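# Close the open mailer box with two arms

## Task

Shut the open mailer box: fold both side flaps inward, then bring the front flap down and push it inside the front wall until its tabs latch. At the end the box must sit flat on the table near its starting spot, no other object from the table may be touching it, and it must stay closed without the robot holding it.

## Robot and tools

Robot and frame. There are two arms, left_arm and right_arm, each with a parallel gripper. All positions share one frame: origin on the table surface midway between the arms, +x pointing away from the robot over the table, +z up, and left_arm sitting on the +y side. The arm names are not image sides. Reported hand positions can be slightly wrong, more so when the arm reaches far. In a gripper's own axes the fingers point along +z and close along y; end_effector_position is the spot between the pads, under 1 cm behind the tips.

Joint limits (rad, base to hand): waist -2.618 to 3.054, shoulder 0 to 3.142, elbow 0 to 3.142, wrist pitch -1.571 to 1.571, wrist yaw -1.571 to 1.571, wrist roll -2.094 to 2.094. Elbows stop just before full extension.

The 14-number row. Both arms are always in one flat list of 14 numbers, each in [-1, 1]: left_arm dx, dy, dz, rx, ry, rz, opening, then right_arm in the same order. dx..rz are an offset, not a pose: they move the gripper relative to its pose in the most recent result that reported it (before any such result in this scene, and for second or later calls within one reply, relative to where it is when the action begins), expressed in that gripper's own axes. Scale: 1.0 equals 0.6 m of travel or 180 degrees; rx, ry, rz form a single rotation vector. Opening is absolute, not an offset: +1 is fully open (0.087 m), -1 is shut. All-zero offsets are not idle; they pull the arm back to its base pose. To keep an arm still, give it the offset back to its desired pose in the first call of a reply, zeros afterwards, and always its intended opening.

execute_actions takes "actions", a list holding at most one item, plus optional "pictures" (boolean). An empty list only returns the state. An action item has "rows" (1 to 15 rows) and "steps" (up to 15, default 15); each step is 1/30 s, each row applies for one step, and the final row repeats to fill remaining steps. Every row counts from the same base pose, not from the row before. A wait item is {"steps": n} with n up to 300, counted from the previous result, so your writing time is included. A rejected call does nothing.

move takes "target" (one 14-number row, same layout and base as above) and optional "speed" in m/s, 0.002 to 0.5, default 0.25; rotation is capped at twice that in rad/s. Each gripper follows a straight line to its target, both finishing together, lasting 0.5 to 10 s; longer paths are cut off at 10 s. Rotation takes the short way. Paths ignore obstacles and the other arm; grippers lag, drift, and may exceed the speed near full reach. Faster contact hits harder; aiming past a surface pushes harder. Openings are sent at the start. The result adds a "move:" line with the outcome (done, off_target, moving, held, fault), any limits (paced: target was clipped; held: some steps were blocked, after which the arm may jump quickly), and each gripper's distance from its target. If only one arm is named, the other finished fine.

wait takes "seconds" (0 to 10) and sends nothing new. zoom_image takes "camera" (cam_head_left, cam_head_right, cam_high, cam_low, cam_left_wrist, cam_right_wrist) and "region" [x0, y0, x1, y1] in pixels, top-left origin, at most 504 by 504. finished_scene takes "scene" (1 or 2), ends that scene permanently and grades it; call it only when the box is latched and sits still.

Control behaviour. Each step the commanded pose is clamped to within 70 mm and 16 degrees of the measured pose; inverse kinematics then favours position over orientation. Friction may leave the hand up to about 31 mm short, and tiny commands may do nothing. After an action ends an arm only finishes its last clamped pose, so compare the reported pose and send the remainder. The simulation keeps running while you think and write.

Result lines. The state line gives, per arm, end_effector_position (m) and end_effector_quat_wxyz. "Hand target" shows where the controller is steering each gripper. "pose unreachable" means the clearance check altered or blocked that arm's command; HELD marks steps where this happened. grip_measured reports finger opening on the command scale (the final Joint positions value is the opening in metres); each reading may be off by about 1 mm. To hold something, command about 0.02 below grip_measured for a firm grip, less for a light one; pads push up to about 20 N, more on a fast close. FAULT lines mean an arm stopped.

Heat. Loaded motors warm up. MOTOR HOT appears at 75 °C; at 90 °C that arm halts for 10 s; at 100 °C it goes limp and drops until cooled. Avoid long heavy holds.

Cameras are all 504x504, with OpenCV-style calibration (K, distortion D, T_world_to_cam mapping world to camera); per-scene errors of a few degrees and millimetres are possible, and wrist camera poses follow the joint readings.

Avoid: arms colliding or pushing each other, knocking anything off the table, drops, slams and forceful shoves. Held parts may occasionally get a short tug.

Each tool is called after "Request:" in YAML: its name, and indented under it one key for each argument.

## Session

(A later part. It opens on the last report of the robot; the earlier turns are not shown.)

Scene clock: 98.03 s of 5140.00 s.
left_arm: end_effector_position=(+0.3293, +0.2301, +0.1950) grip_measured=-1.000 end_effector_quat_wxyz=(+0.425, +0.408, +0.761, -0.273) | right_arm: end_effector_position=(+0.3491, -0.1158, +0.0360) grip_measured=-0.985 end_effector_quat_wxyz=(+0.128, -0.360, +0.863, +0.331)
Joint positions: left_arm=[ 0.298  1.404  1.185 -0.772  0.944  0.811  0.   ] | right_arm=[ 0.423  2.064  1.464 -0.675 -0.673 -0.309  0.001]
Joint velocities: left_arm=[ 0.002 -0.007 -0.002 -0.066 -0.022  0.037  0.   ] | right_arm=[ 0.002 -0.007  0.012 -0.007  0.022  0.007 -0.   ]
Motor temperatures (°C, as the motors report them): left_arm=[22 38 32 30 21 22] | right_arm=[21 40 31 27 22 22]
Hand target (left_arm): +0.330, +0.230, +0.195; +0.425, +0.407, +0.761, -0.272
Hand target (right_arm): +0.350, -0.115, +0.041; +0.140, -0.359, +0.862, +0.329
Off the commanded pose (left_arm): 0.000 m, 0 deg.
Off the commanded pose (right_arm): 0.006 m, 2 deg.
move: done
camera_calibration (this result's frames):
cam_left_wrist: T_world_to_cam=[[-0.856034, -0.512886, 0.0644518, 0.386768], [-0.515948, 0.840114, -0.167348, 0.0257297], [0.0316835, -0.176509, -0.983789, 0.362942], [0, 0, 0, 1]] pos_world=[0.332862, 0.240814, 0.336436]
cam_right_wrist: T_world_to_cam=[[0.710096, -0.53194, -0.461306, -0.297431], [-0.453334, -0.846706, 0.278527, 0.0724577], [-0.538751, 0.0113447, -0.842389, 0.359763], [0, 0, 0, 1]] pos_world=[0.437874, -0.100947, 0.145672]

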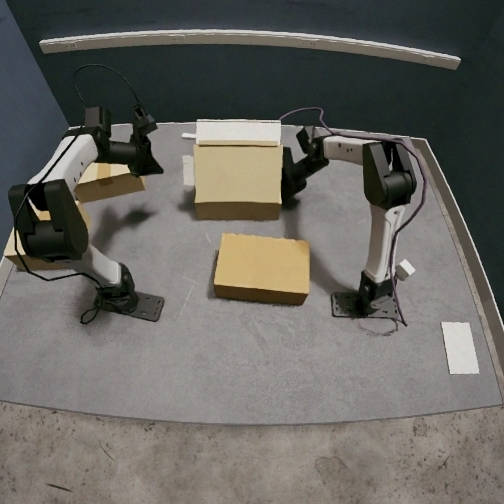

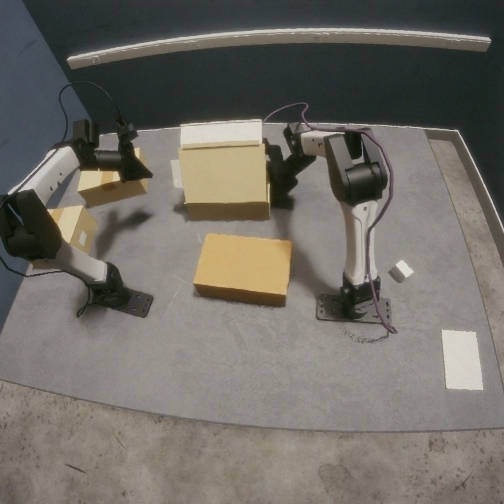

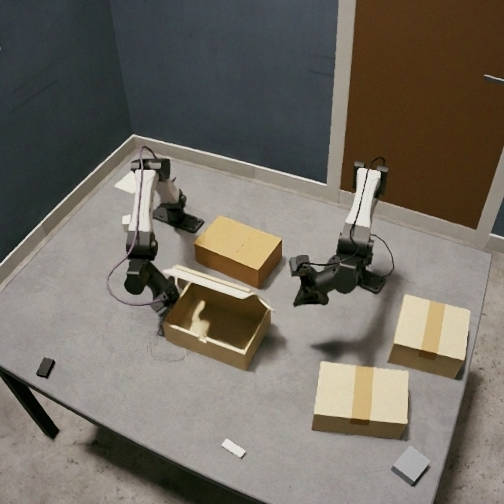

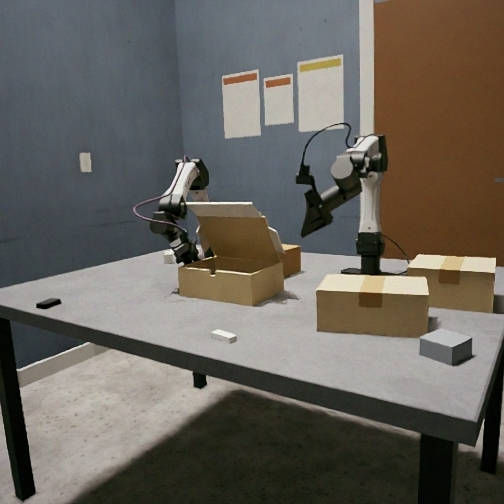

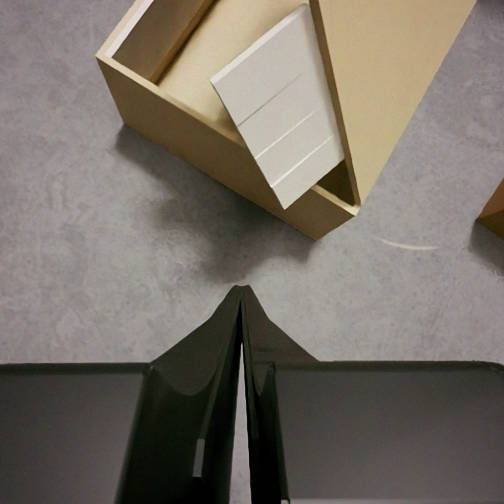

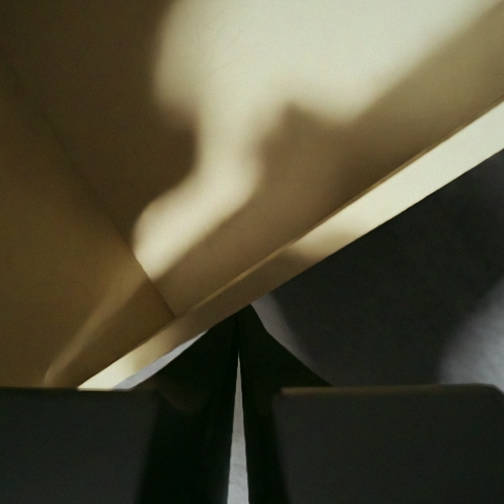

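Request:
move:
  target: [-0.047,0.02,0.045,0,0,0,-1,-0.05,-0.06,-0.01,0,0,0,-1]
  speed: 0.12

Request:
move:
  target: [0.018,0.035,0.1,0,0,0,-1,0,0,0,0,0,0,-1]
  speed: 0.1

Scene clock: 104.60 s of 5140.00 s.
left_arm: end_effector_position=(+0.3546, +0.2065, +0.2056) grip_measured=-1.000 end_effector_quat_wxyz=(+0.425, +0.407, +0.760, -0.276) | right_arm: end_effector_position=(+0.3939, -0.1225, +0.0375) grip_measured=-0.985 end_effector_quat_wxyz=(+0.131, -0.358, +0.864, +0.328)
Joint positions: left_arm=[ 0.21   1.473  1.267 -0.69   0.899  0.69   0.   ] | right_arm=[ 0.373  2.212  1.71  -0.803 -0.68  -0.364  0.001]
Joint velocities: left_arm=[-0.007 -0.007 -0.002 -0.095 -0.051  0.007  0.   ] | right_arm=[-0.017  0.012  0.007 -0.139 -0.037  0.066 -0.001]
Motor temperatures (°C, as the motors report them): left_arm=[22 37 33 29 22 22] | right_arm=[21 40 31 27 22 22]
Hand target (left_arm): +0.360, +0.205, +0.205; +0.425, +0.407, +0.761, -0.274
Hand target (right_arm): +0.396, -0.123, +0.038; +0.128, -0.360, +0.863, +0.331
Off the commanded pose (left_arm): 0.005 m, 0 deg.
Off the commanded pose (right_arm): 0.002 m, 1 deg.
After step 90, 2.60 s passed at rest.
move: done
camera_calibration (this result's frames):
cam_left_wrist: T_world_to_cam=[[-0.857212, -0.510299, 0.0691586, 0.394634], [-0.514078, 0.840109, -0.173032, 0.0608551], [0.0301976, -0.183878, -0.982485, 0.370126], [0, 0, 0, 1]] pos_world=[0.358392, 0.218315, 0.34688]
cam_right_wrist: T_world_to_cam=[[0.708955, -0.538345, -0.455596, -0.332715], [-0.460929, -0.84263, 0.278422, 0.0901258], [-0.533786, 0.0126084, -0.845526, 0.383552], [0, 0, 0, 1]] pos_world=[0.482156, -0.108008, 0.147627]

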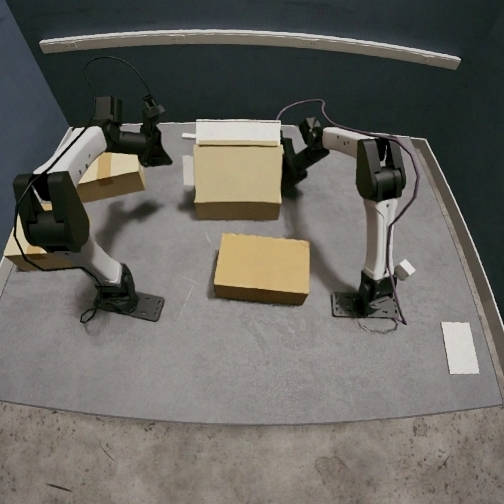

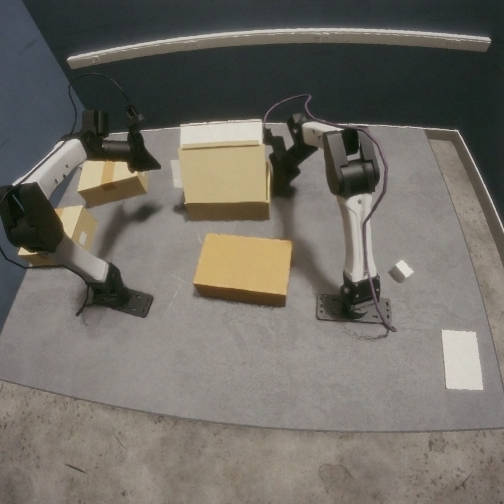

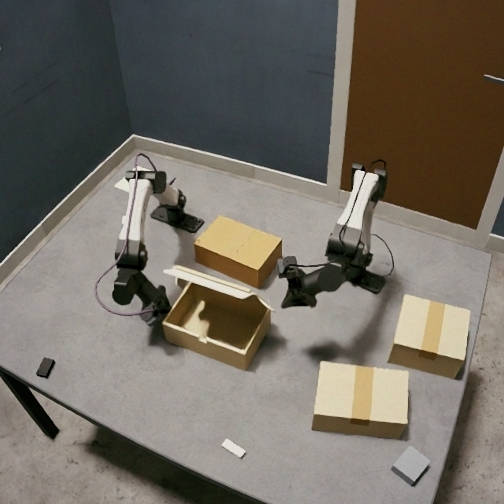

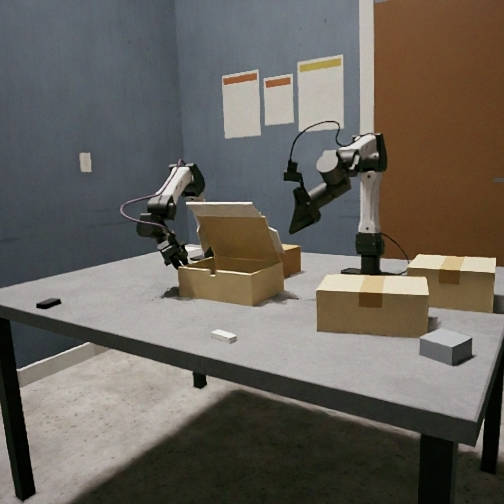

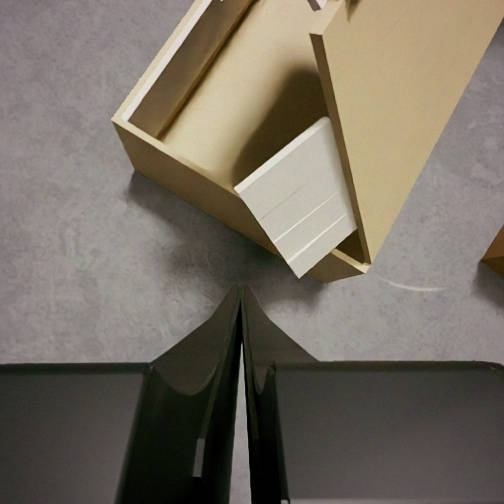

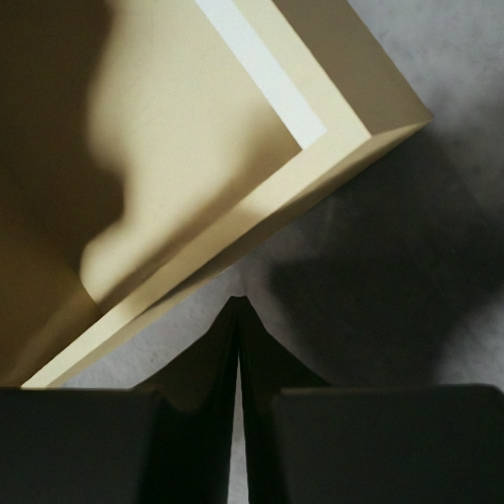

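Scene clock: 105.80 s of 5140.00 s.
left_arm: end_effector_position=(+0.3966, +0.1779, +0.1780) grip_measured=-1.000 end_effector_quat_wxyz=(+0.438, +0.410, +0.752, -0.273) | right_arm: end_effector_position=(+0.3939, -0.1225, +0.0375) grip_measured=-0.985 end_effector_quat_wxyz=(+0.131, -0.358, +0.864, +0.328)
Joint positions: left_arm=[ 0.122  1.602  1.249 -0.431  0.847  0.583  0.   ] | right_arm=[ 0.373  2.212  1.71  -0.803 -0.68  -0.364  0.001]
Joint velocities: left_arm=[ 0.017  0.002  0.017  0.007 -0.037  0.022  0.   ] | right_arm=[-0.007  0.012  0.002 -0.066  0.007 -0.007  0.   ]
Motor temperatures (°C, as the motors report them): left_arm=[22 37 33 29 21 22] | right_arm=[21 40 31 27 22 22]
Hand target (left_arm): +0.394, +0.176, +0.165; +0.425, +0.407, +0.760, -0.277
Hand target (right_arm): +0.394, -0.123, +0.038; +0.131, -0.358, +0.864, +0.328
Off the commanded pose (left_arm): 0.013 m, 2 deg.
Off the commanded pose (right_arm): 0.000 m, 0 deg.
move: off_target (left_arm)
camera_calibration (this result's frames):
cam_left_wrist: T_world_to_cam=[[-0.860299, -0.507624, 0.0469302, 0.422681], [-0.506336, 0.840149, -0.194355, 0.102396], [0.059231, -0.190966, -0.979808, 0.325759], [0, 0, 0, 1]] pos_world=[0.396184, 0.190744, 0.319246]
cam_right_wrist: T_world_to_cam=[[0.708955, -0.538345, -0.455596, -0.332715], [-0.460929, -0.84263, 0.278422, 0.0901258], [-0.533786, 0.0126084, -0.845526, 0.383552], [0, 0, 0, 1]] pos_world=[0.482156, -0.108008, 0.147627]

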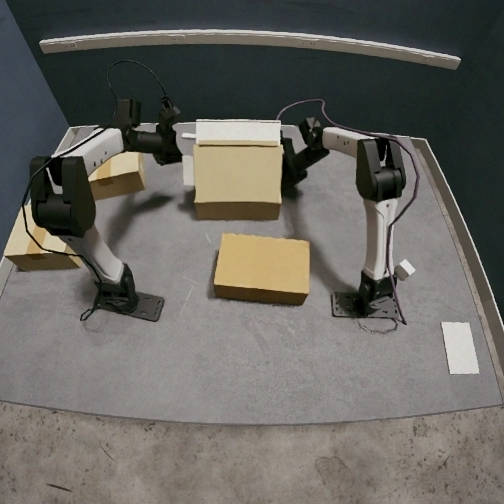

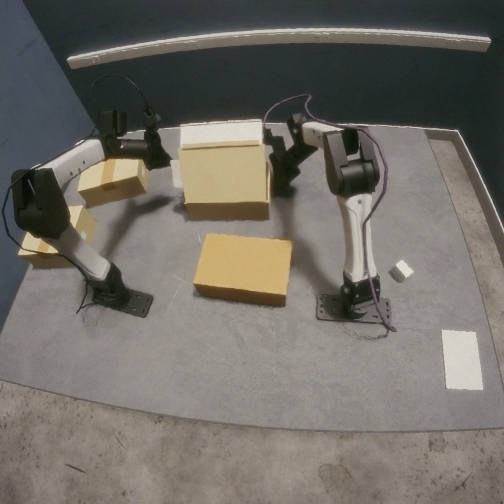

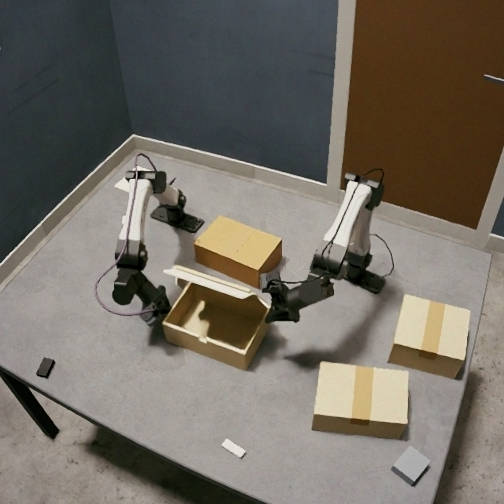

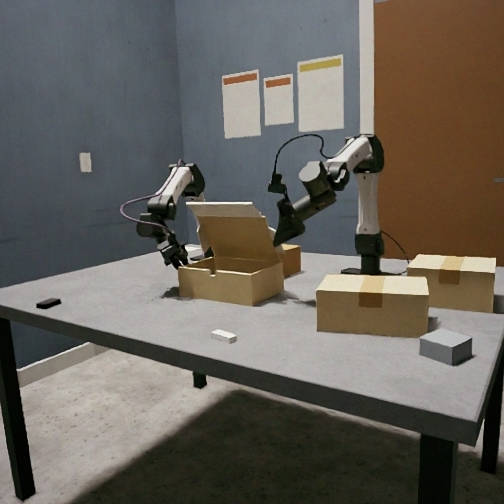

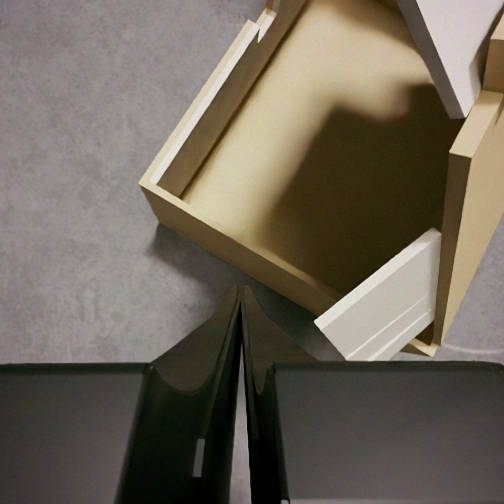

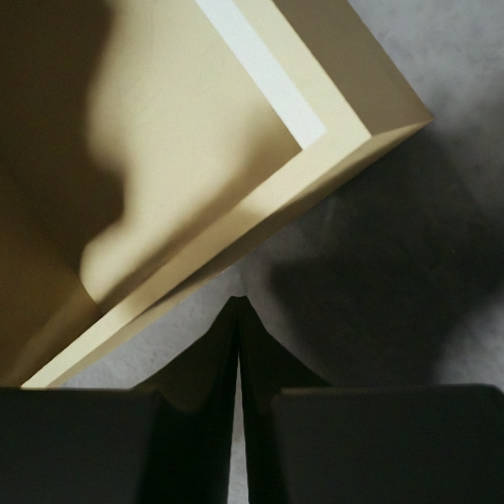

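Request:
move:
  target: [0,0,-0.08,0,0,0,-1,0,0,0,0,0,0,-1]

Request:
move:
  target: [0.02,-0.06,0,0,0,0,-1,0,0,0,0,0,0,-1]

Request:
move:
  target: [0,0,0.13,0,0,0,-1,0,0,0,0,0,0,-1]
  speed: 0.1

Scene clock: 109.23 s of 5140.00 s.
left_arm: end_effector_position=(+0.3770, +0.2127, +0.1980) grip_measured=-1.000 end_effector_quat_wxyz=(+0.440, +0.412, +0.750, -0.271) | right_arm: end_effector_position=(+0.3939, -0.1225, +0.0375) grip_measured=-0.985 end_effector_quat_wxyz=(+0.131, -0.358, +0.864, +0.328)
Joint positions: left_arm=[ 0.23   1.538  1.281 -0.618  0.919  0.711  0.   ] | right_arm=[ 0.373  2.212  1.71  -0.803 -0.68  -0.364  0.001]
Joint velocities: left_arm=[-0.007 -0.002  0.017  0.051 -0.007  0.022  0.   ] | right_arm=[-0.002 -0.017 -0.002 -0.051 -0.051  0.037 -0.001]
Motor temperatures (°C, as the motors report them): left_arm=[22 37 33 30 21 22] | right_arm=[21 41 31 27 22 22]
Hand target (left_arm): +0.376, +0.215, +0.201; +0.438, +0.411, +0.752, -0.272
Hand target (right_arm): +0.394, -0.123, +0.038; +0.131, -0.358, +0.864, +0.328
Off the commanded pose (left_arm): 0.003 m, 1 deg.
Off the commanded pose (right_arm): 0.000 m, 0 deg.
move: done
camera_calibration (this result's frames):
cam_left_wrist: T_world_to_cam=[[-0.860632, -0.50777, 0.0384875, 0.424338], [-0.504734, 0.840581, -0.196639, 0.0668939], [0.0674955, -0.18866, -0.97972, 0.349554], [0, 0, 0, 1]] pos_world=[0.375369, 0.225183, 0.339287]
cam_right_wrist: T_world_to_cam=[[0.708955, -0.538345, -0.455596, -0.332715], [-0.460929, -0.84263, 0.278422, 0.0901258], [-0.533786, 0.0126084, -0.845526, 0.383552], [0, 0, 0, 1]] pos_world=[0.482156, -0.108008, 0.147627]

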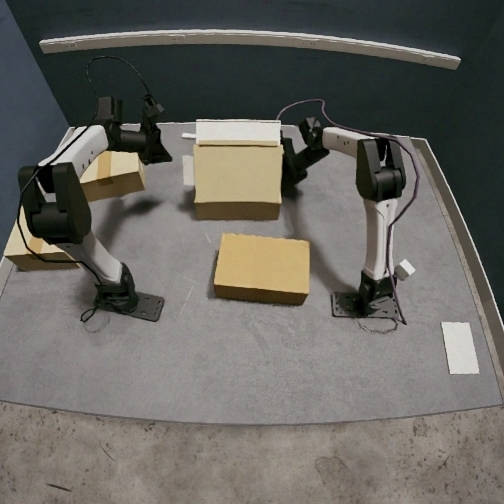

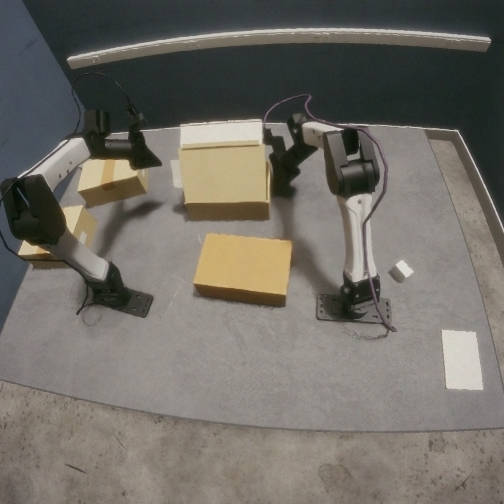

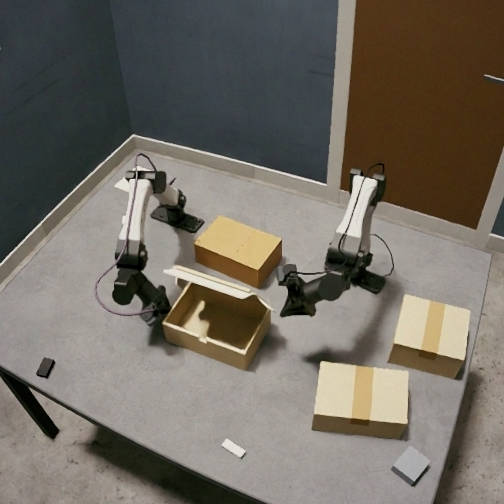

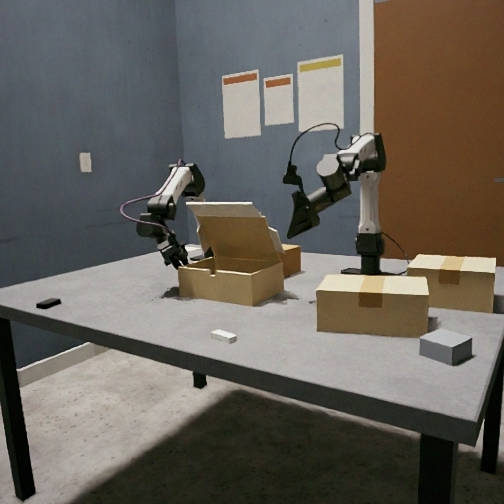

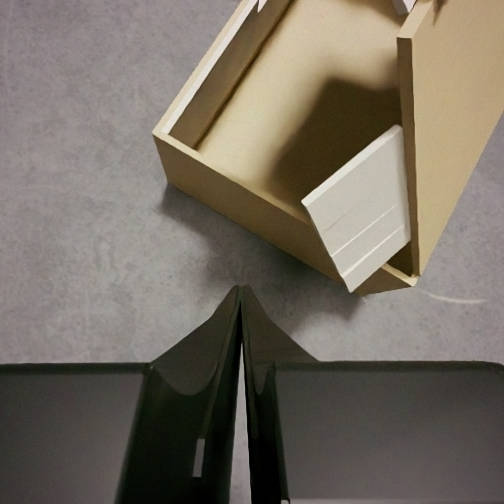

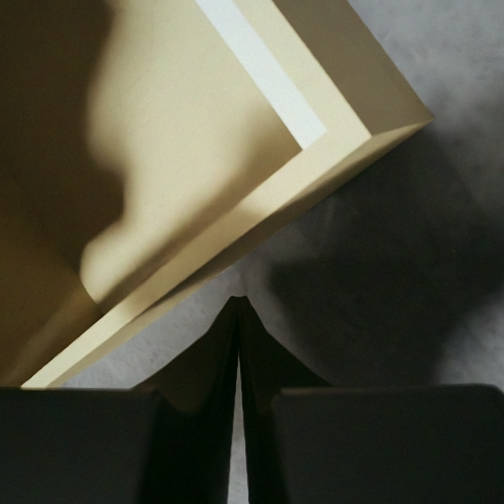

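Scene clock: 109.93 s of 5140.00 s.
left_arm: end_effector_position=(+0.3456, +0.1998, +0.1959) grip_measured=-1.000 end_effector_quat_wxyz=(+0.444, +0.414, +0.747, -0.272) | right_arm: end_effector_position=(+0.3939, -0.1225, +0.0375) grip_measured=-0.985 end_effector_quat_wxyz=(+0.131, -0.358, +0.864, +0.328)
Joint positions: left_arm=[ 0.194  1.405  1.141 -0.567  0.902  0.667  0.   ] | right_arm=[ 0.373  2.212  1.71  -0.803 -0.68  -0.364  0.001]
Joint velocities: left_arm=[ 0.007  0.022  0.007  0.081 -0.037 -0.022  0.   ] | right_arm=[-0.012 -0.007 -0.012 -0.007 -0.007  0.037 -0.   ]
Motor temperatures (°C, as the motors report them): left_arm=[22 36 33 30 21 22] | right_arm=[21 41 31 27 22 22]
Hand target (left_arm): +0.343, +0.198, +0.190; +0.440, +0.412, +0.750, -0.271
Hand target (right_arm): +0.394, -0.123, +0.038; +0.131, -0.358, +0.864, +0.328
Off the commanded pose (left_arm): 0.008 m, 1 deg.
Off the commanded pose (right_arm): 0.000 m, 0 deg.
move: done
camera_calibration (this result's frames):
cam_left_wrist: T_world_to_cam=[[-0.863388, -0.503448, 0.0331849, 0.392004], [-0.498867, 0.841997, -0.205359, 0.060885], [0.0754458, -0.193859, -0.978124, 0.345185], [0, 0, 0, 1]] pos_world=[0.342782, 0.213006, 0.337128]
cam_right_wrist: T_world_to_cam=[[0.708955, -0.538345, -0.455596, -0.332715], [-0.460929, -0.84263, 0.278422, 0.0901258], [-0.533786, 0.0126084, -0.845526, 0.383552], [0, 0, 0, 1]] pos_world=[0.482156, -0.108008, 0.147627]

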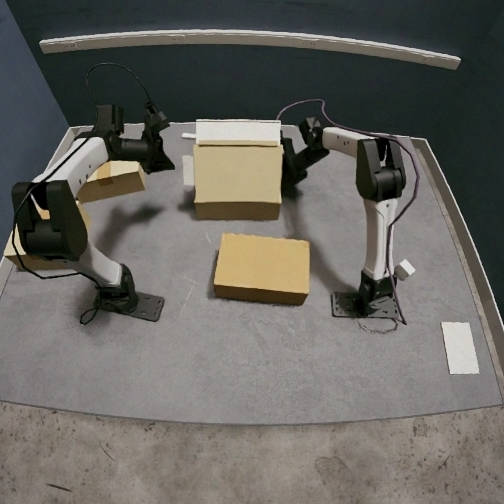

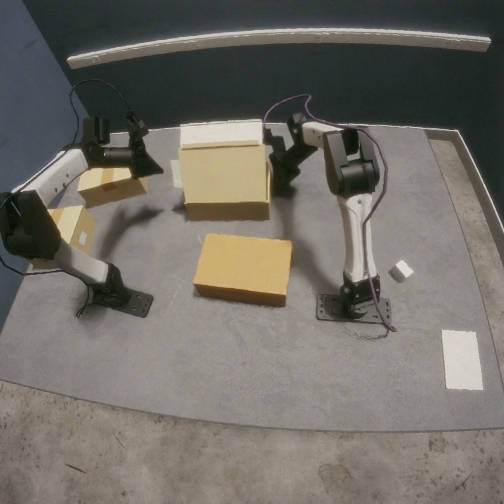

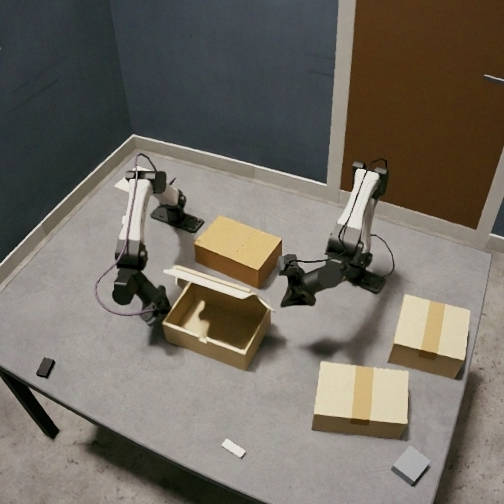

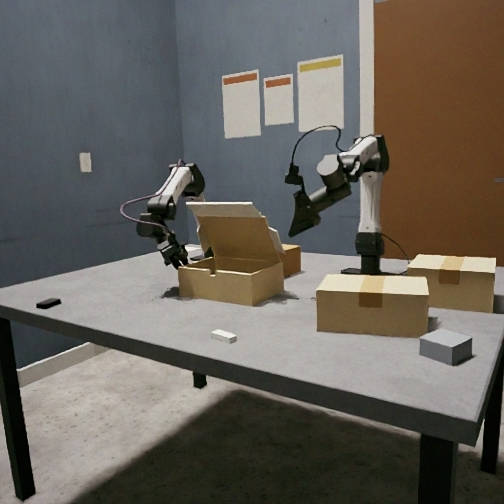

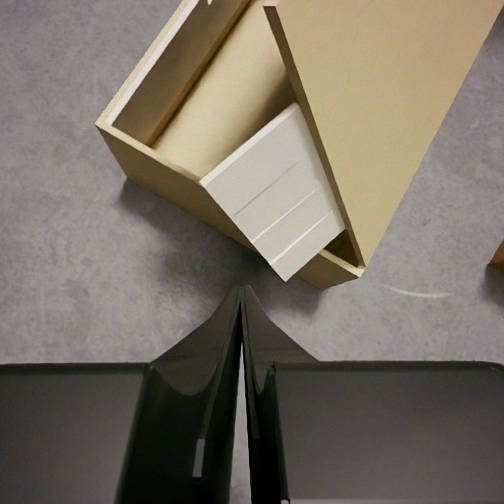

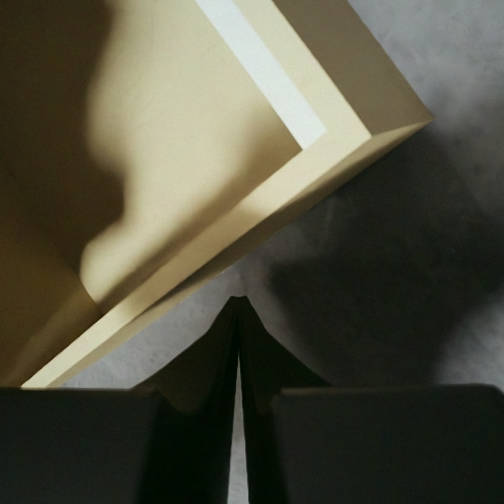

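Scene clock: 111.27 s of 5140.00 s.
left_arm: end_effector_position=(+0.3833, +0.1416, +0.1753) grip_measured=-1.000 end_effector_quat_wxyz=(+0.459, +0.417, +0.737, -0.269) | right_arm: end_effector_position=(+0.3939, -0.1225, +0.0375) grip_measured=-0.985 end_effector_quat_wxyz=(+0.131, -0.358, +0.864, +0.328)
Joint positions: left_arm=[ 0.011  1.53   1.117 -0.241  0.773  0.475  0.   ] | right_arm=[ 0.373  2.212  1.71  -0.803 -0.68  -0.364  0.001]
Joint velocities: left_arm=[-0.017 -0.007  0.002 -0.007 -0.007 -0.007  0.   ] | right_arm=[-0.027  0.002 -0.007  0.081  0.007 -0.081  0.001]
Motor temperatures (°C, as the motors report them): left_arm=[22 36 33 30 21 22] | right_arm=[21 41 31 27 22 22]
Hand target (left_arm): +0.380, +0.140, +0.160; +0.444, +0.413, +0.746, -0.274
Hand target (right_arm): +0.394, -0.123, +0.038; +0.131, -0.358, +0.864, +0.328
Off the commanded pose (left_arm): 0.016 m, 2 deg.
Off the commanded pose (right_arm): 0.000 m, 0 deg.
move: off_target (left_arm)
camera_calibration (this result's frames):
cam_left_wrist: T_world_to_cam=[[-0.865049, -0.501601, 0.00925847, 0.400517], [-0.489949, 0.840697, -0.230604, 0.125632], [0.107887, -0.20402, -0.973004, 0.298983], [0, 0, 0, 1]] pos_world=[0.375764, 0.15628, 0.316174]
cam_right_wrist: T_world_to_cam=[[0.708955, -0.538345, -0.455596, -0.332715], [-0.460929, -0.84263, 0.278422, 0.0901258], [-0.533786, 0.0126084, -0.845526, 0.383552], [0, 0, 0, 1]] pos_world=[0.482156, -0.108008, 0.147627]

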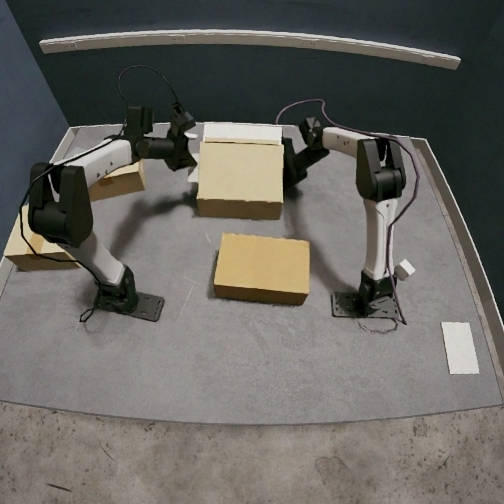

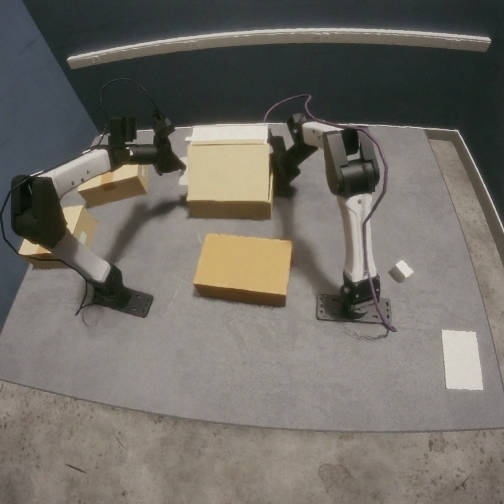

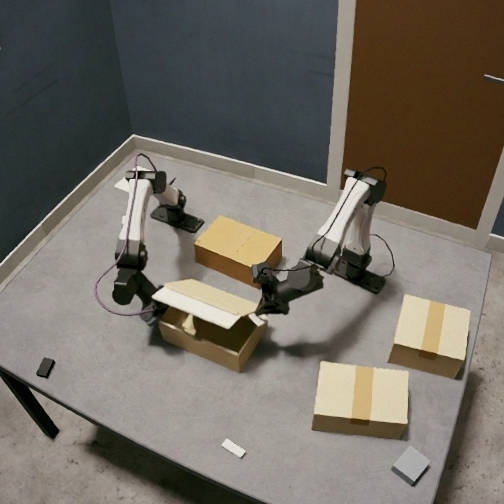

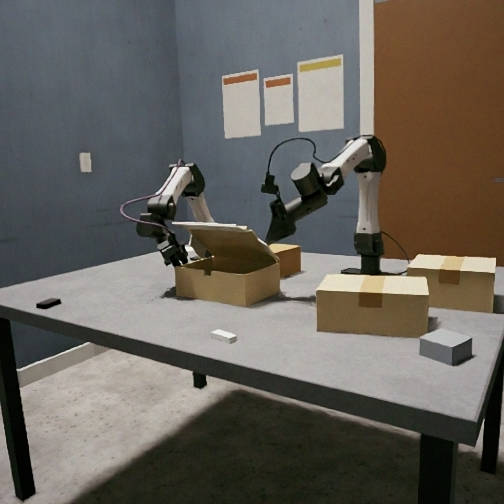

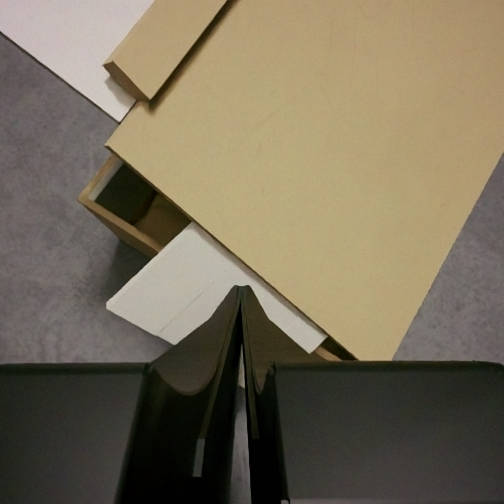

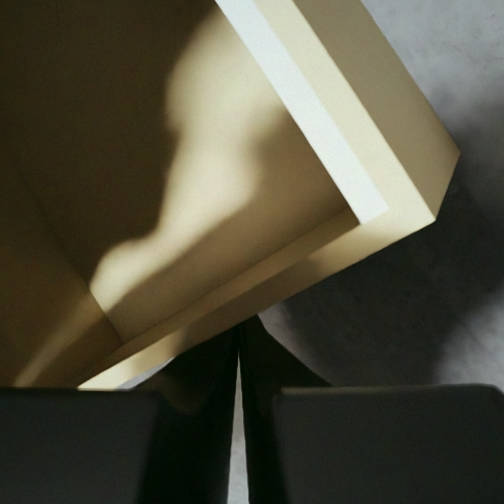

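Request:
move:
  target: [0.168,0.047,0.067,0,0,0,-1,0,0,0,0,0,0,-1]
  speed: 0.1

Scene clock: 114.80 s of 5140.00 s.
left_arm: end_effector_position=(+0.4042, +0.1604, +0.0753) grip_measured=-1.000 end_effector_quat_wxyz=(+0.464, +0.418, +0.733, -0.269) | right_arm: end_effector_position=(+0.3937, -0.1255, +0.0367) grip_measured=-0.985 end_effector_quat_wxyz=(+0.128, -0.354, +0.868, +0.325)
Joint positions: left_arm=[0.078 1.745 0.919 0.146 0.83  0.533 0.   ] | right_arm=[ 0.369  2.212  1.71  -0.811 -0.672 -0.361  0.001]
Joint velocities: left_arm=[-0.017 -0.007  0.002  0.022 -0.051  0.007  0.   ] | right_arm=[-0.002  0.007 -0.022  0.007 -0.007 -0.022  0.   ]
Motor temperatures (°C, as the motors report them): left_arm=[22 36 33 30 21 22] | right_arm=[21 41 31 27 22 22]
Hand target (left_arm): +0.401, +0.162, +0.065; +0.458, +0.417, +0.738, -0.268
Hand target (right_arm): +0.394, -0.123, +0.038; +0.131, -0.358, +0.864, +0.328
Off the commanded pose (left_arm): 0.009 m, 1 deg.
Off the commanded pose (right_arm): 0.003 m, 1 deg.
move: done
camera_calibration (this result's frames):
cam_left_wrist: T_world_to_cam=[[-0.866339, -0.499456, -0.000305804, 0.429798], [-0.484566, 0.84066, -0.24184, 0.0956812], [0.121046, -0.209368, -0.970316, 0.198666], [0, 0, 0, 1]] pos_world=[0.394667, 0.175824, 0.216039]
cam_right_wrist: T_world_to_cam=[[0.701699, -0.548149, -0.455138, -0.332888], [-0.465597, -0.836334, 0.289422, 0.0899735], [-0.539294, 0.00882355, -0.842071, 0.384328], [0, 0, 0, 1]] pos_world=[0.482744, -0.110616, 0.146081]

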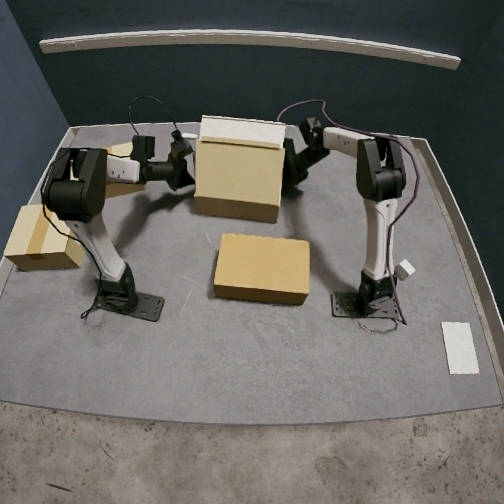

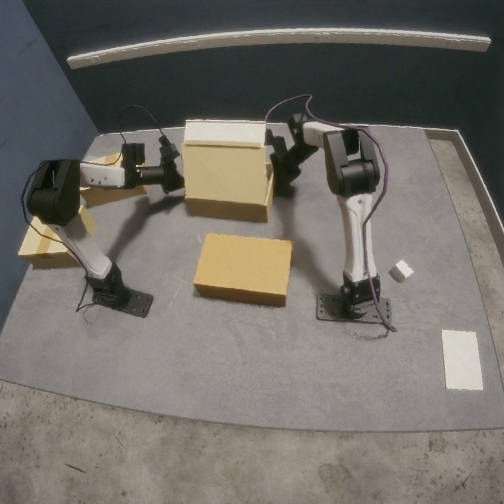

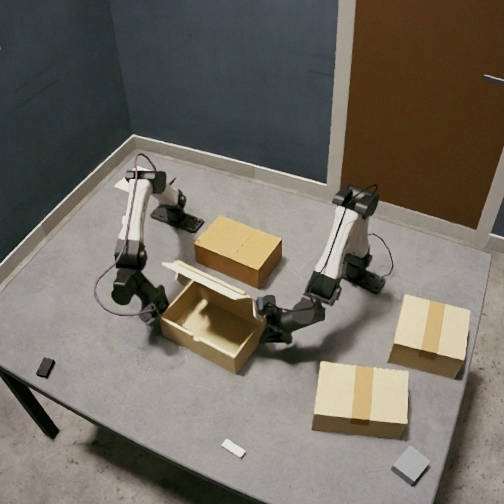

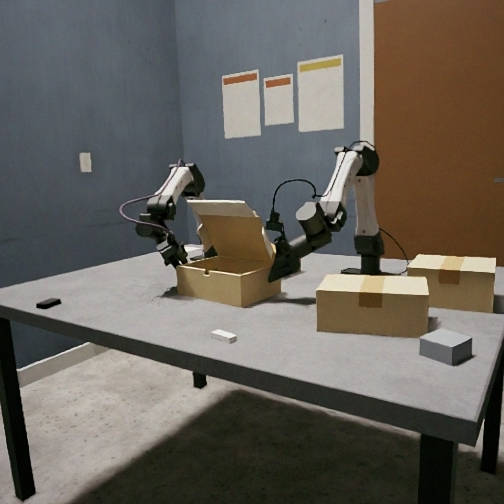

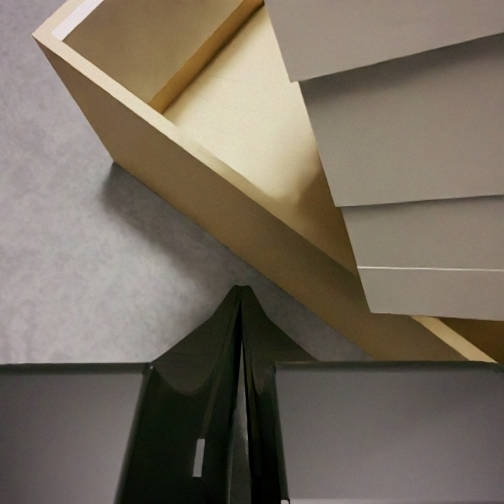

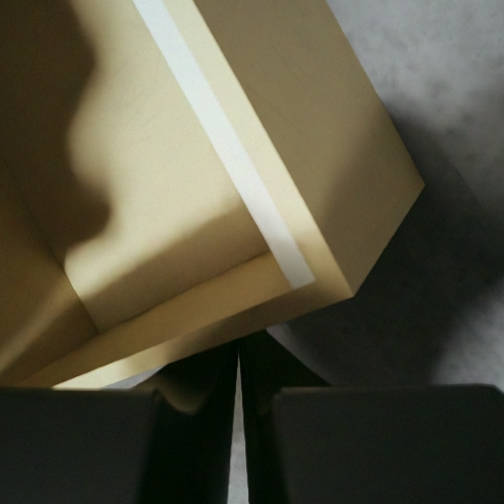

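Request:
move:
  target: [-0.098,0.01,-0.103,0,0,0,-1,0,0,0,0,0,0,-1]

Request:
move:
  target: [-0.062,-0.085,0.13,0,0,0,-1,0,0,0,0,0,0,-1]
  speed: 0.1

Scene clock: 118.97 s of 5140.00 s.
left_arm: end_effector_position=(+0.3941, +0.1882, +0.1572) grip_measured=-1.000 end_effector_quat_wxyz=(+0.472, +0.421, +0.728, -0.264) | right_arm: end_effector_position=(+0.3937, -0.1255, +0.0367) grip_measured=-0.985 end_effector_quat_wxyz=(+0.128, -0.354, +0.868, +0.325)
Joint positions: left_arm=[ 0.161  1.569  1.086 -0.242  0.893  0.618  0.   ] | right_arm=[ 0.369  2.212  1.71  -0.811 -0.672 -0.361  0.001]
Joint velocities: left_arm=[-0.002 -0.017 -0.012 -0.007  0.051  0.051  0.   ] | right_arm=[-0.017 -0.007 -0.012 -0.007  0.037  0.037 -0.001]
Motor temperatures (°C, as the motors report them): left_arm=[22 36 33 30 21 22] | right_arm=[21 41 31 27 22 22]
Hand target (left_arm): +0.394, +0.190, +0.155; +0.465, +0.419, +0.733, -0.268
Hand target (right_arm): +0.394, -0.126, +0.037; +0.128, -0.354, +0.868, +0.325
Off the commanded pose (left_arm): 0.003 m, 1 deg.
Off the commanded pose (right_arm): 0.000 m, 0 deg.
move: done
camera_calibration (this result's frames):
cam_left_wrist: T_world_to_cam=[[-0.866385, -0.499041, -0.0182978, 0.437713], [-0.479117, 0.841009, -0.2513, 0.0864864], [0.140797, -0.208955, -0.967736, 0.276929], [0, 0, 0, 1]] pos_world=[0.381674, 0.203567, 0.297737]
cam_right_wrist: T_world_to_cam=[[0.701699, -0.548149, -0.455138, -0.332888], [-0.465597, -0.836334, 0.289422, 0.0899735], [-0.539294, 0.00882355, -0.842071, 0.384328], [0, 0, 0, 1]] pos_world=[0.482744, -0.110616, 0.146081]

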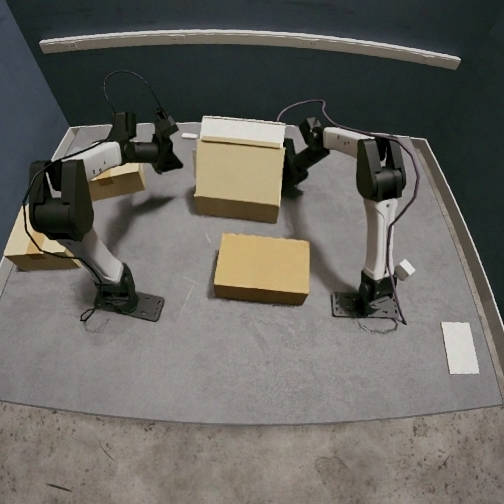

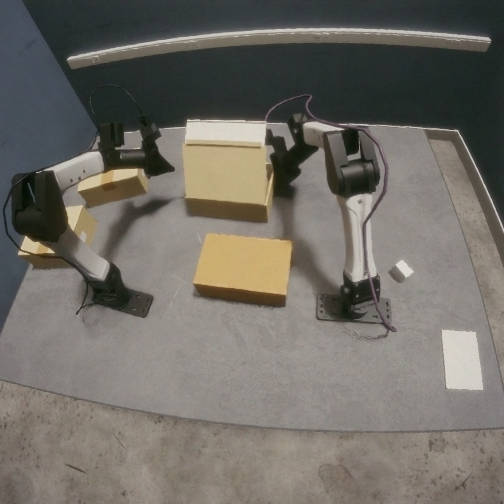

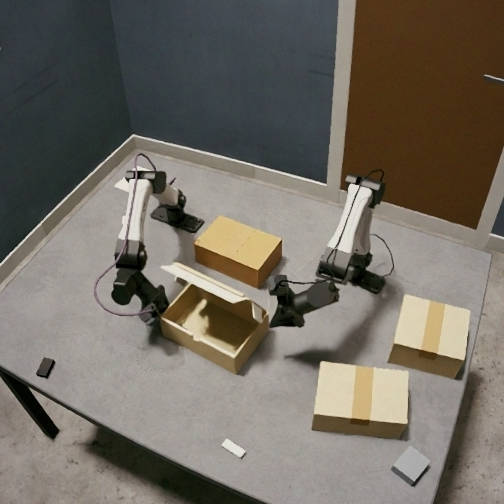

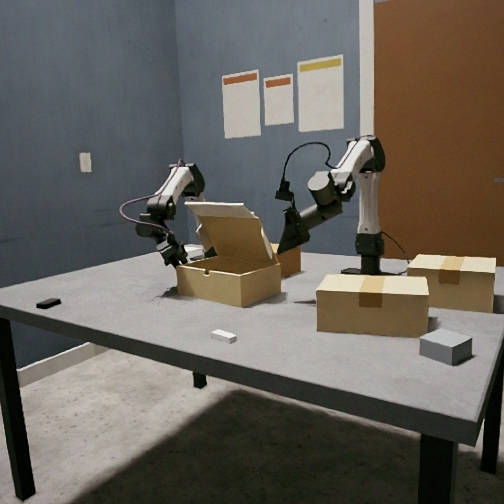

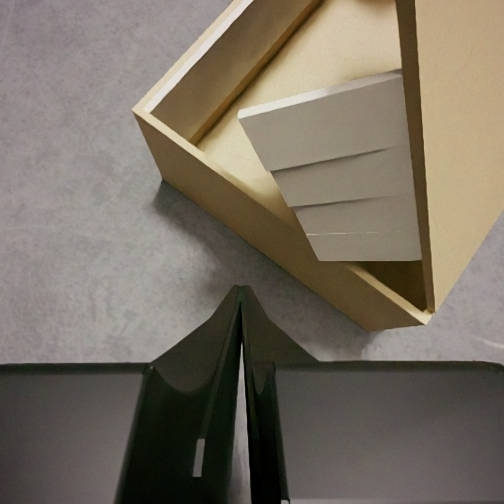

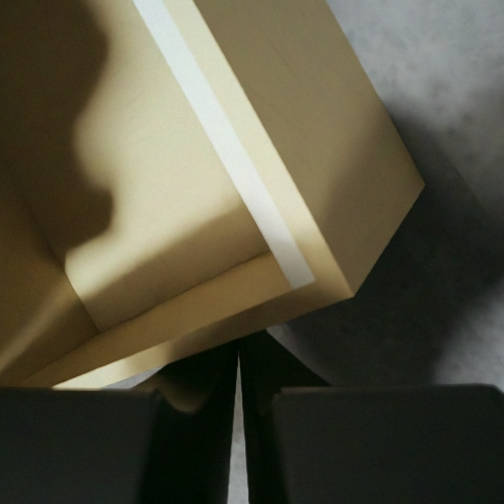

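Scene clock: 120.47 s of 5140.00 s.
left_arm: end_effector_position=(+0.3924, +0.0912, +0.1632) grip_measured=-1.000 end_effector_quat_wxyz=(+0.475, +0.421, +0.726, -0.266) | right_arm: end_effector_position=(+0.3965, -0.1304, +0.0357) grip_measured=-0.985 end_effector_quat_wxyz=(+0.129, -0.350, +0.871, +0.319)
Joint positions: left_arm=[-0.132  1.594  1.086 -0.035  0.661  0.368  0.   ] | right_arm=[ 0.36   2.212  1.71  -0.811 -0.662 -0.361  0.001]
Joint velocities: left_arm=[ 0.002  0.012  0.022 -0.051  0.037 -0.051  0.   ] | right_arm=[-0.007  0.007 -0.002  0.066 -0.007 -0.022 -0.   ]
Motor temperatures (°C, as the motors report them): left_arm=[22 35 33 30 21 22] | right_arm=[21 41 31 27 22 22]
Hand target (left_arm): +0.394, +0.087, +0.159; +0.472, +0.420, +0.728, -0.267
Hand target (right_arm): +0.394, -0.126, +0.037; +0.128, -0.354, +0.868, +0.325
Off the commanded pose (left_arm): 0.006 m, 1 deg.
Off the commanded pose (right_arm): 0.006 m, 1 deg.
move: done
camera_calibration (this result's frames):
cam_left_wrist: T_world_to_cam=[[-0.867082, -0.497837, -0.0180904, 0.3881], [-0.476741, 0.839779, -0.259787, 0.16937], [0.144523, -0.216632, -0.965496, 0.261539], [0, 0, 0, 1]] pos_world=[0.379461, 0.107635, 0.303536]
cam_right_wrist: T_world_to_cam=[[0.696576, -0.560657, -0.447711, -0.337865], [-0.476317, -0.828017, 0.29582, 0.0925718], [-0.536566, 0.00719112, -0.843828, 0.383849], [0, 0, 0, 1]] pos_world=[0.485403, -0.115535, 0.145252]

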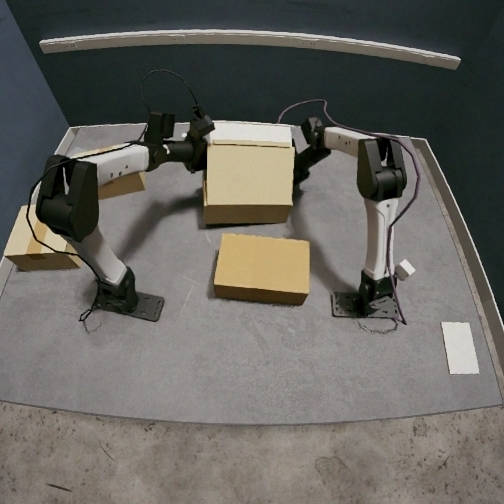

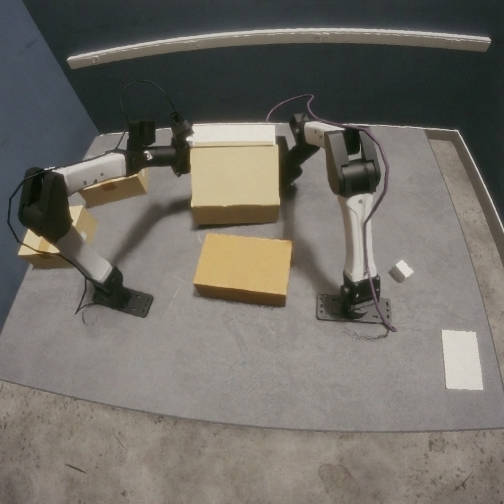

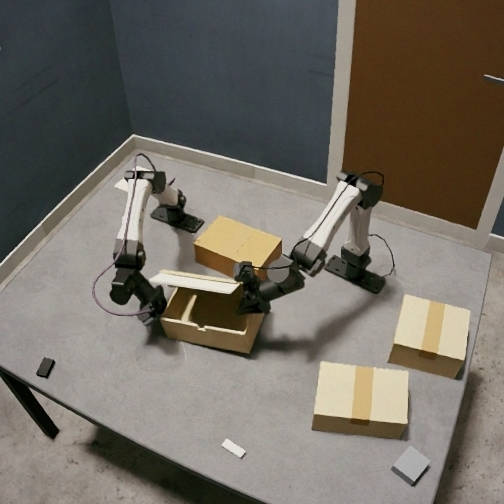

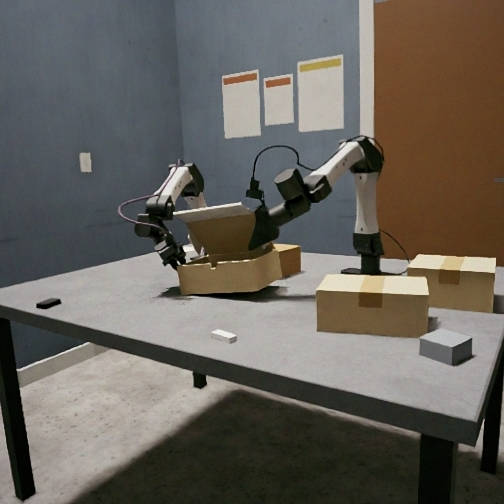

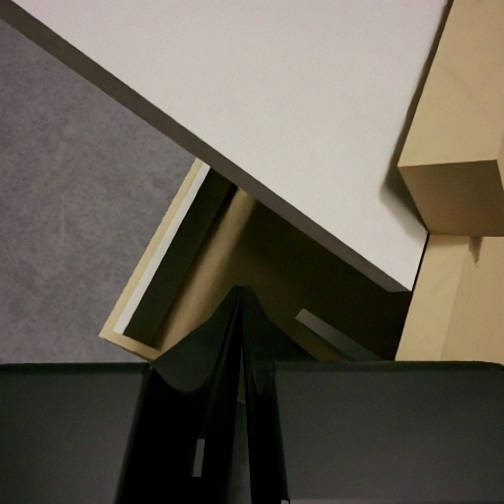

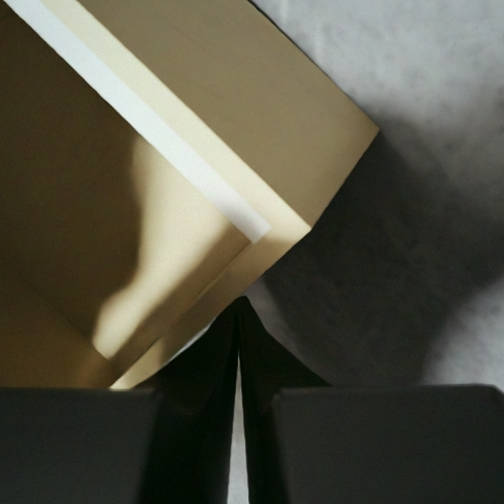

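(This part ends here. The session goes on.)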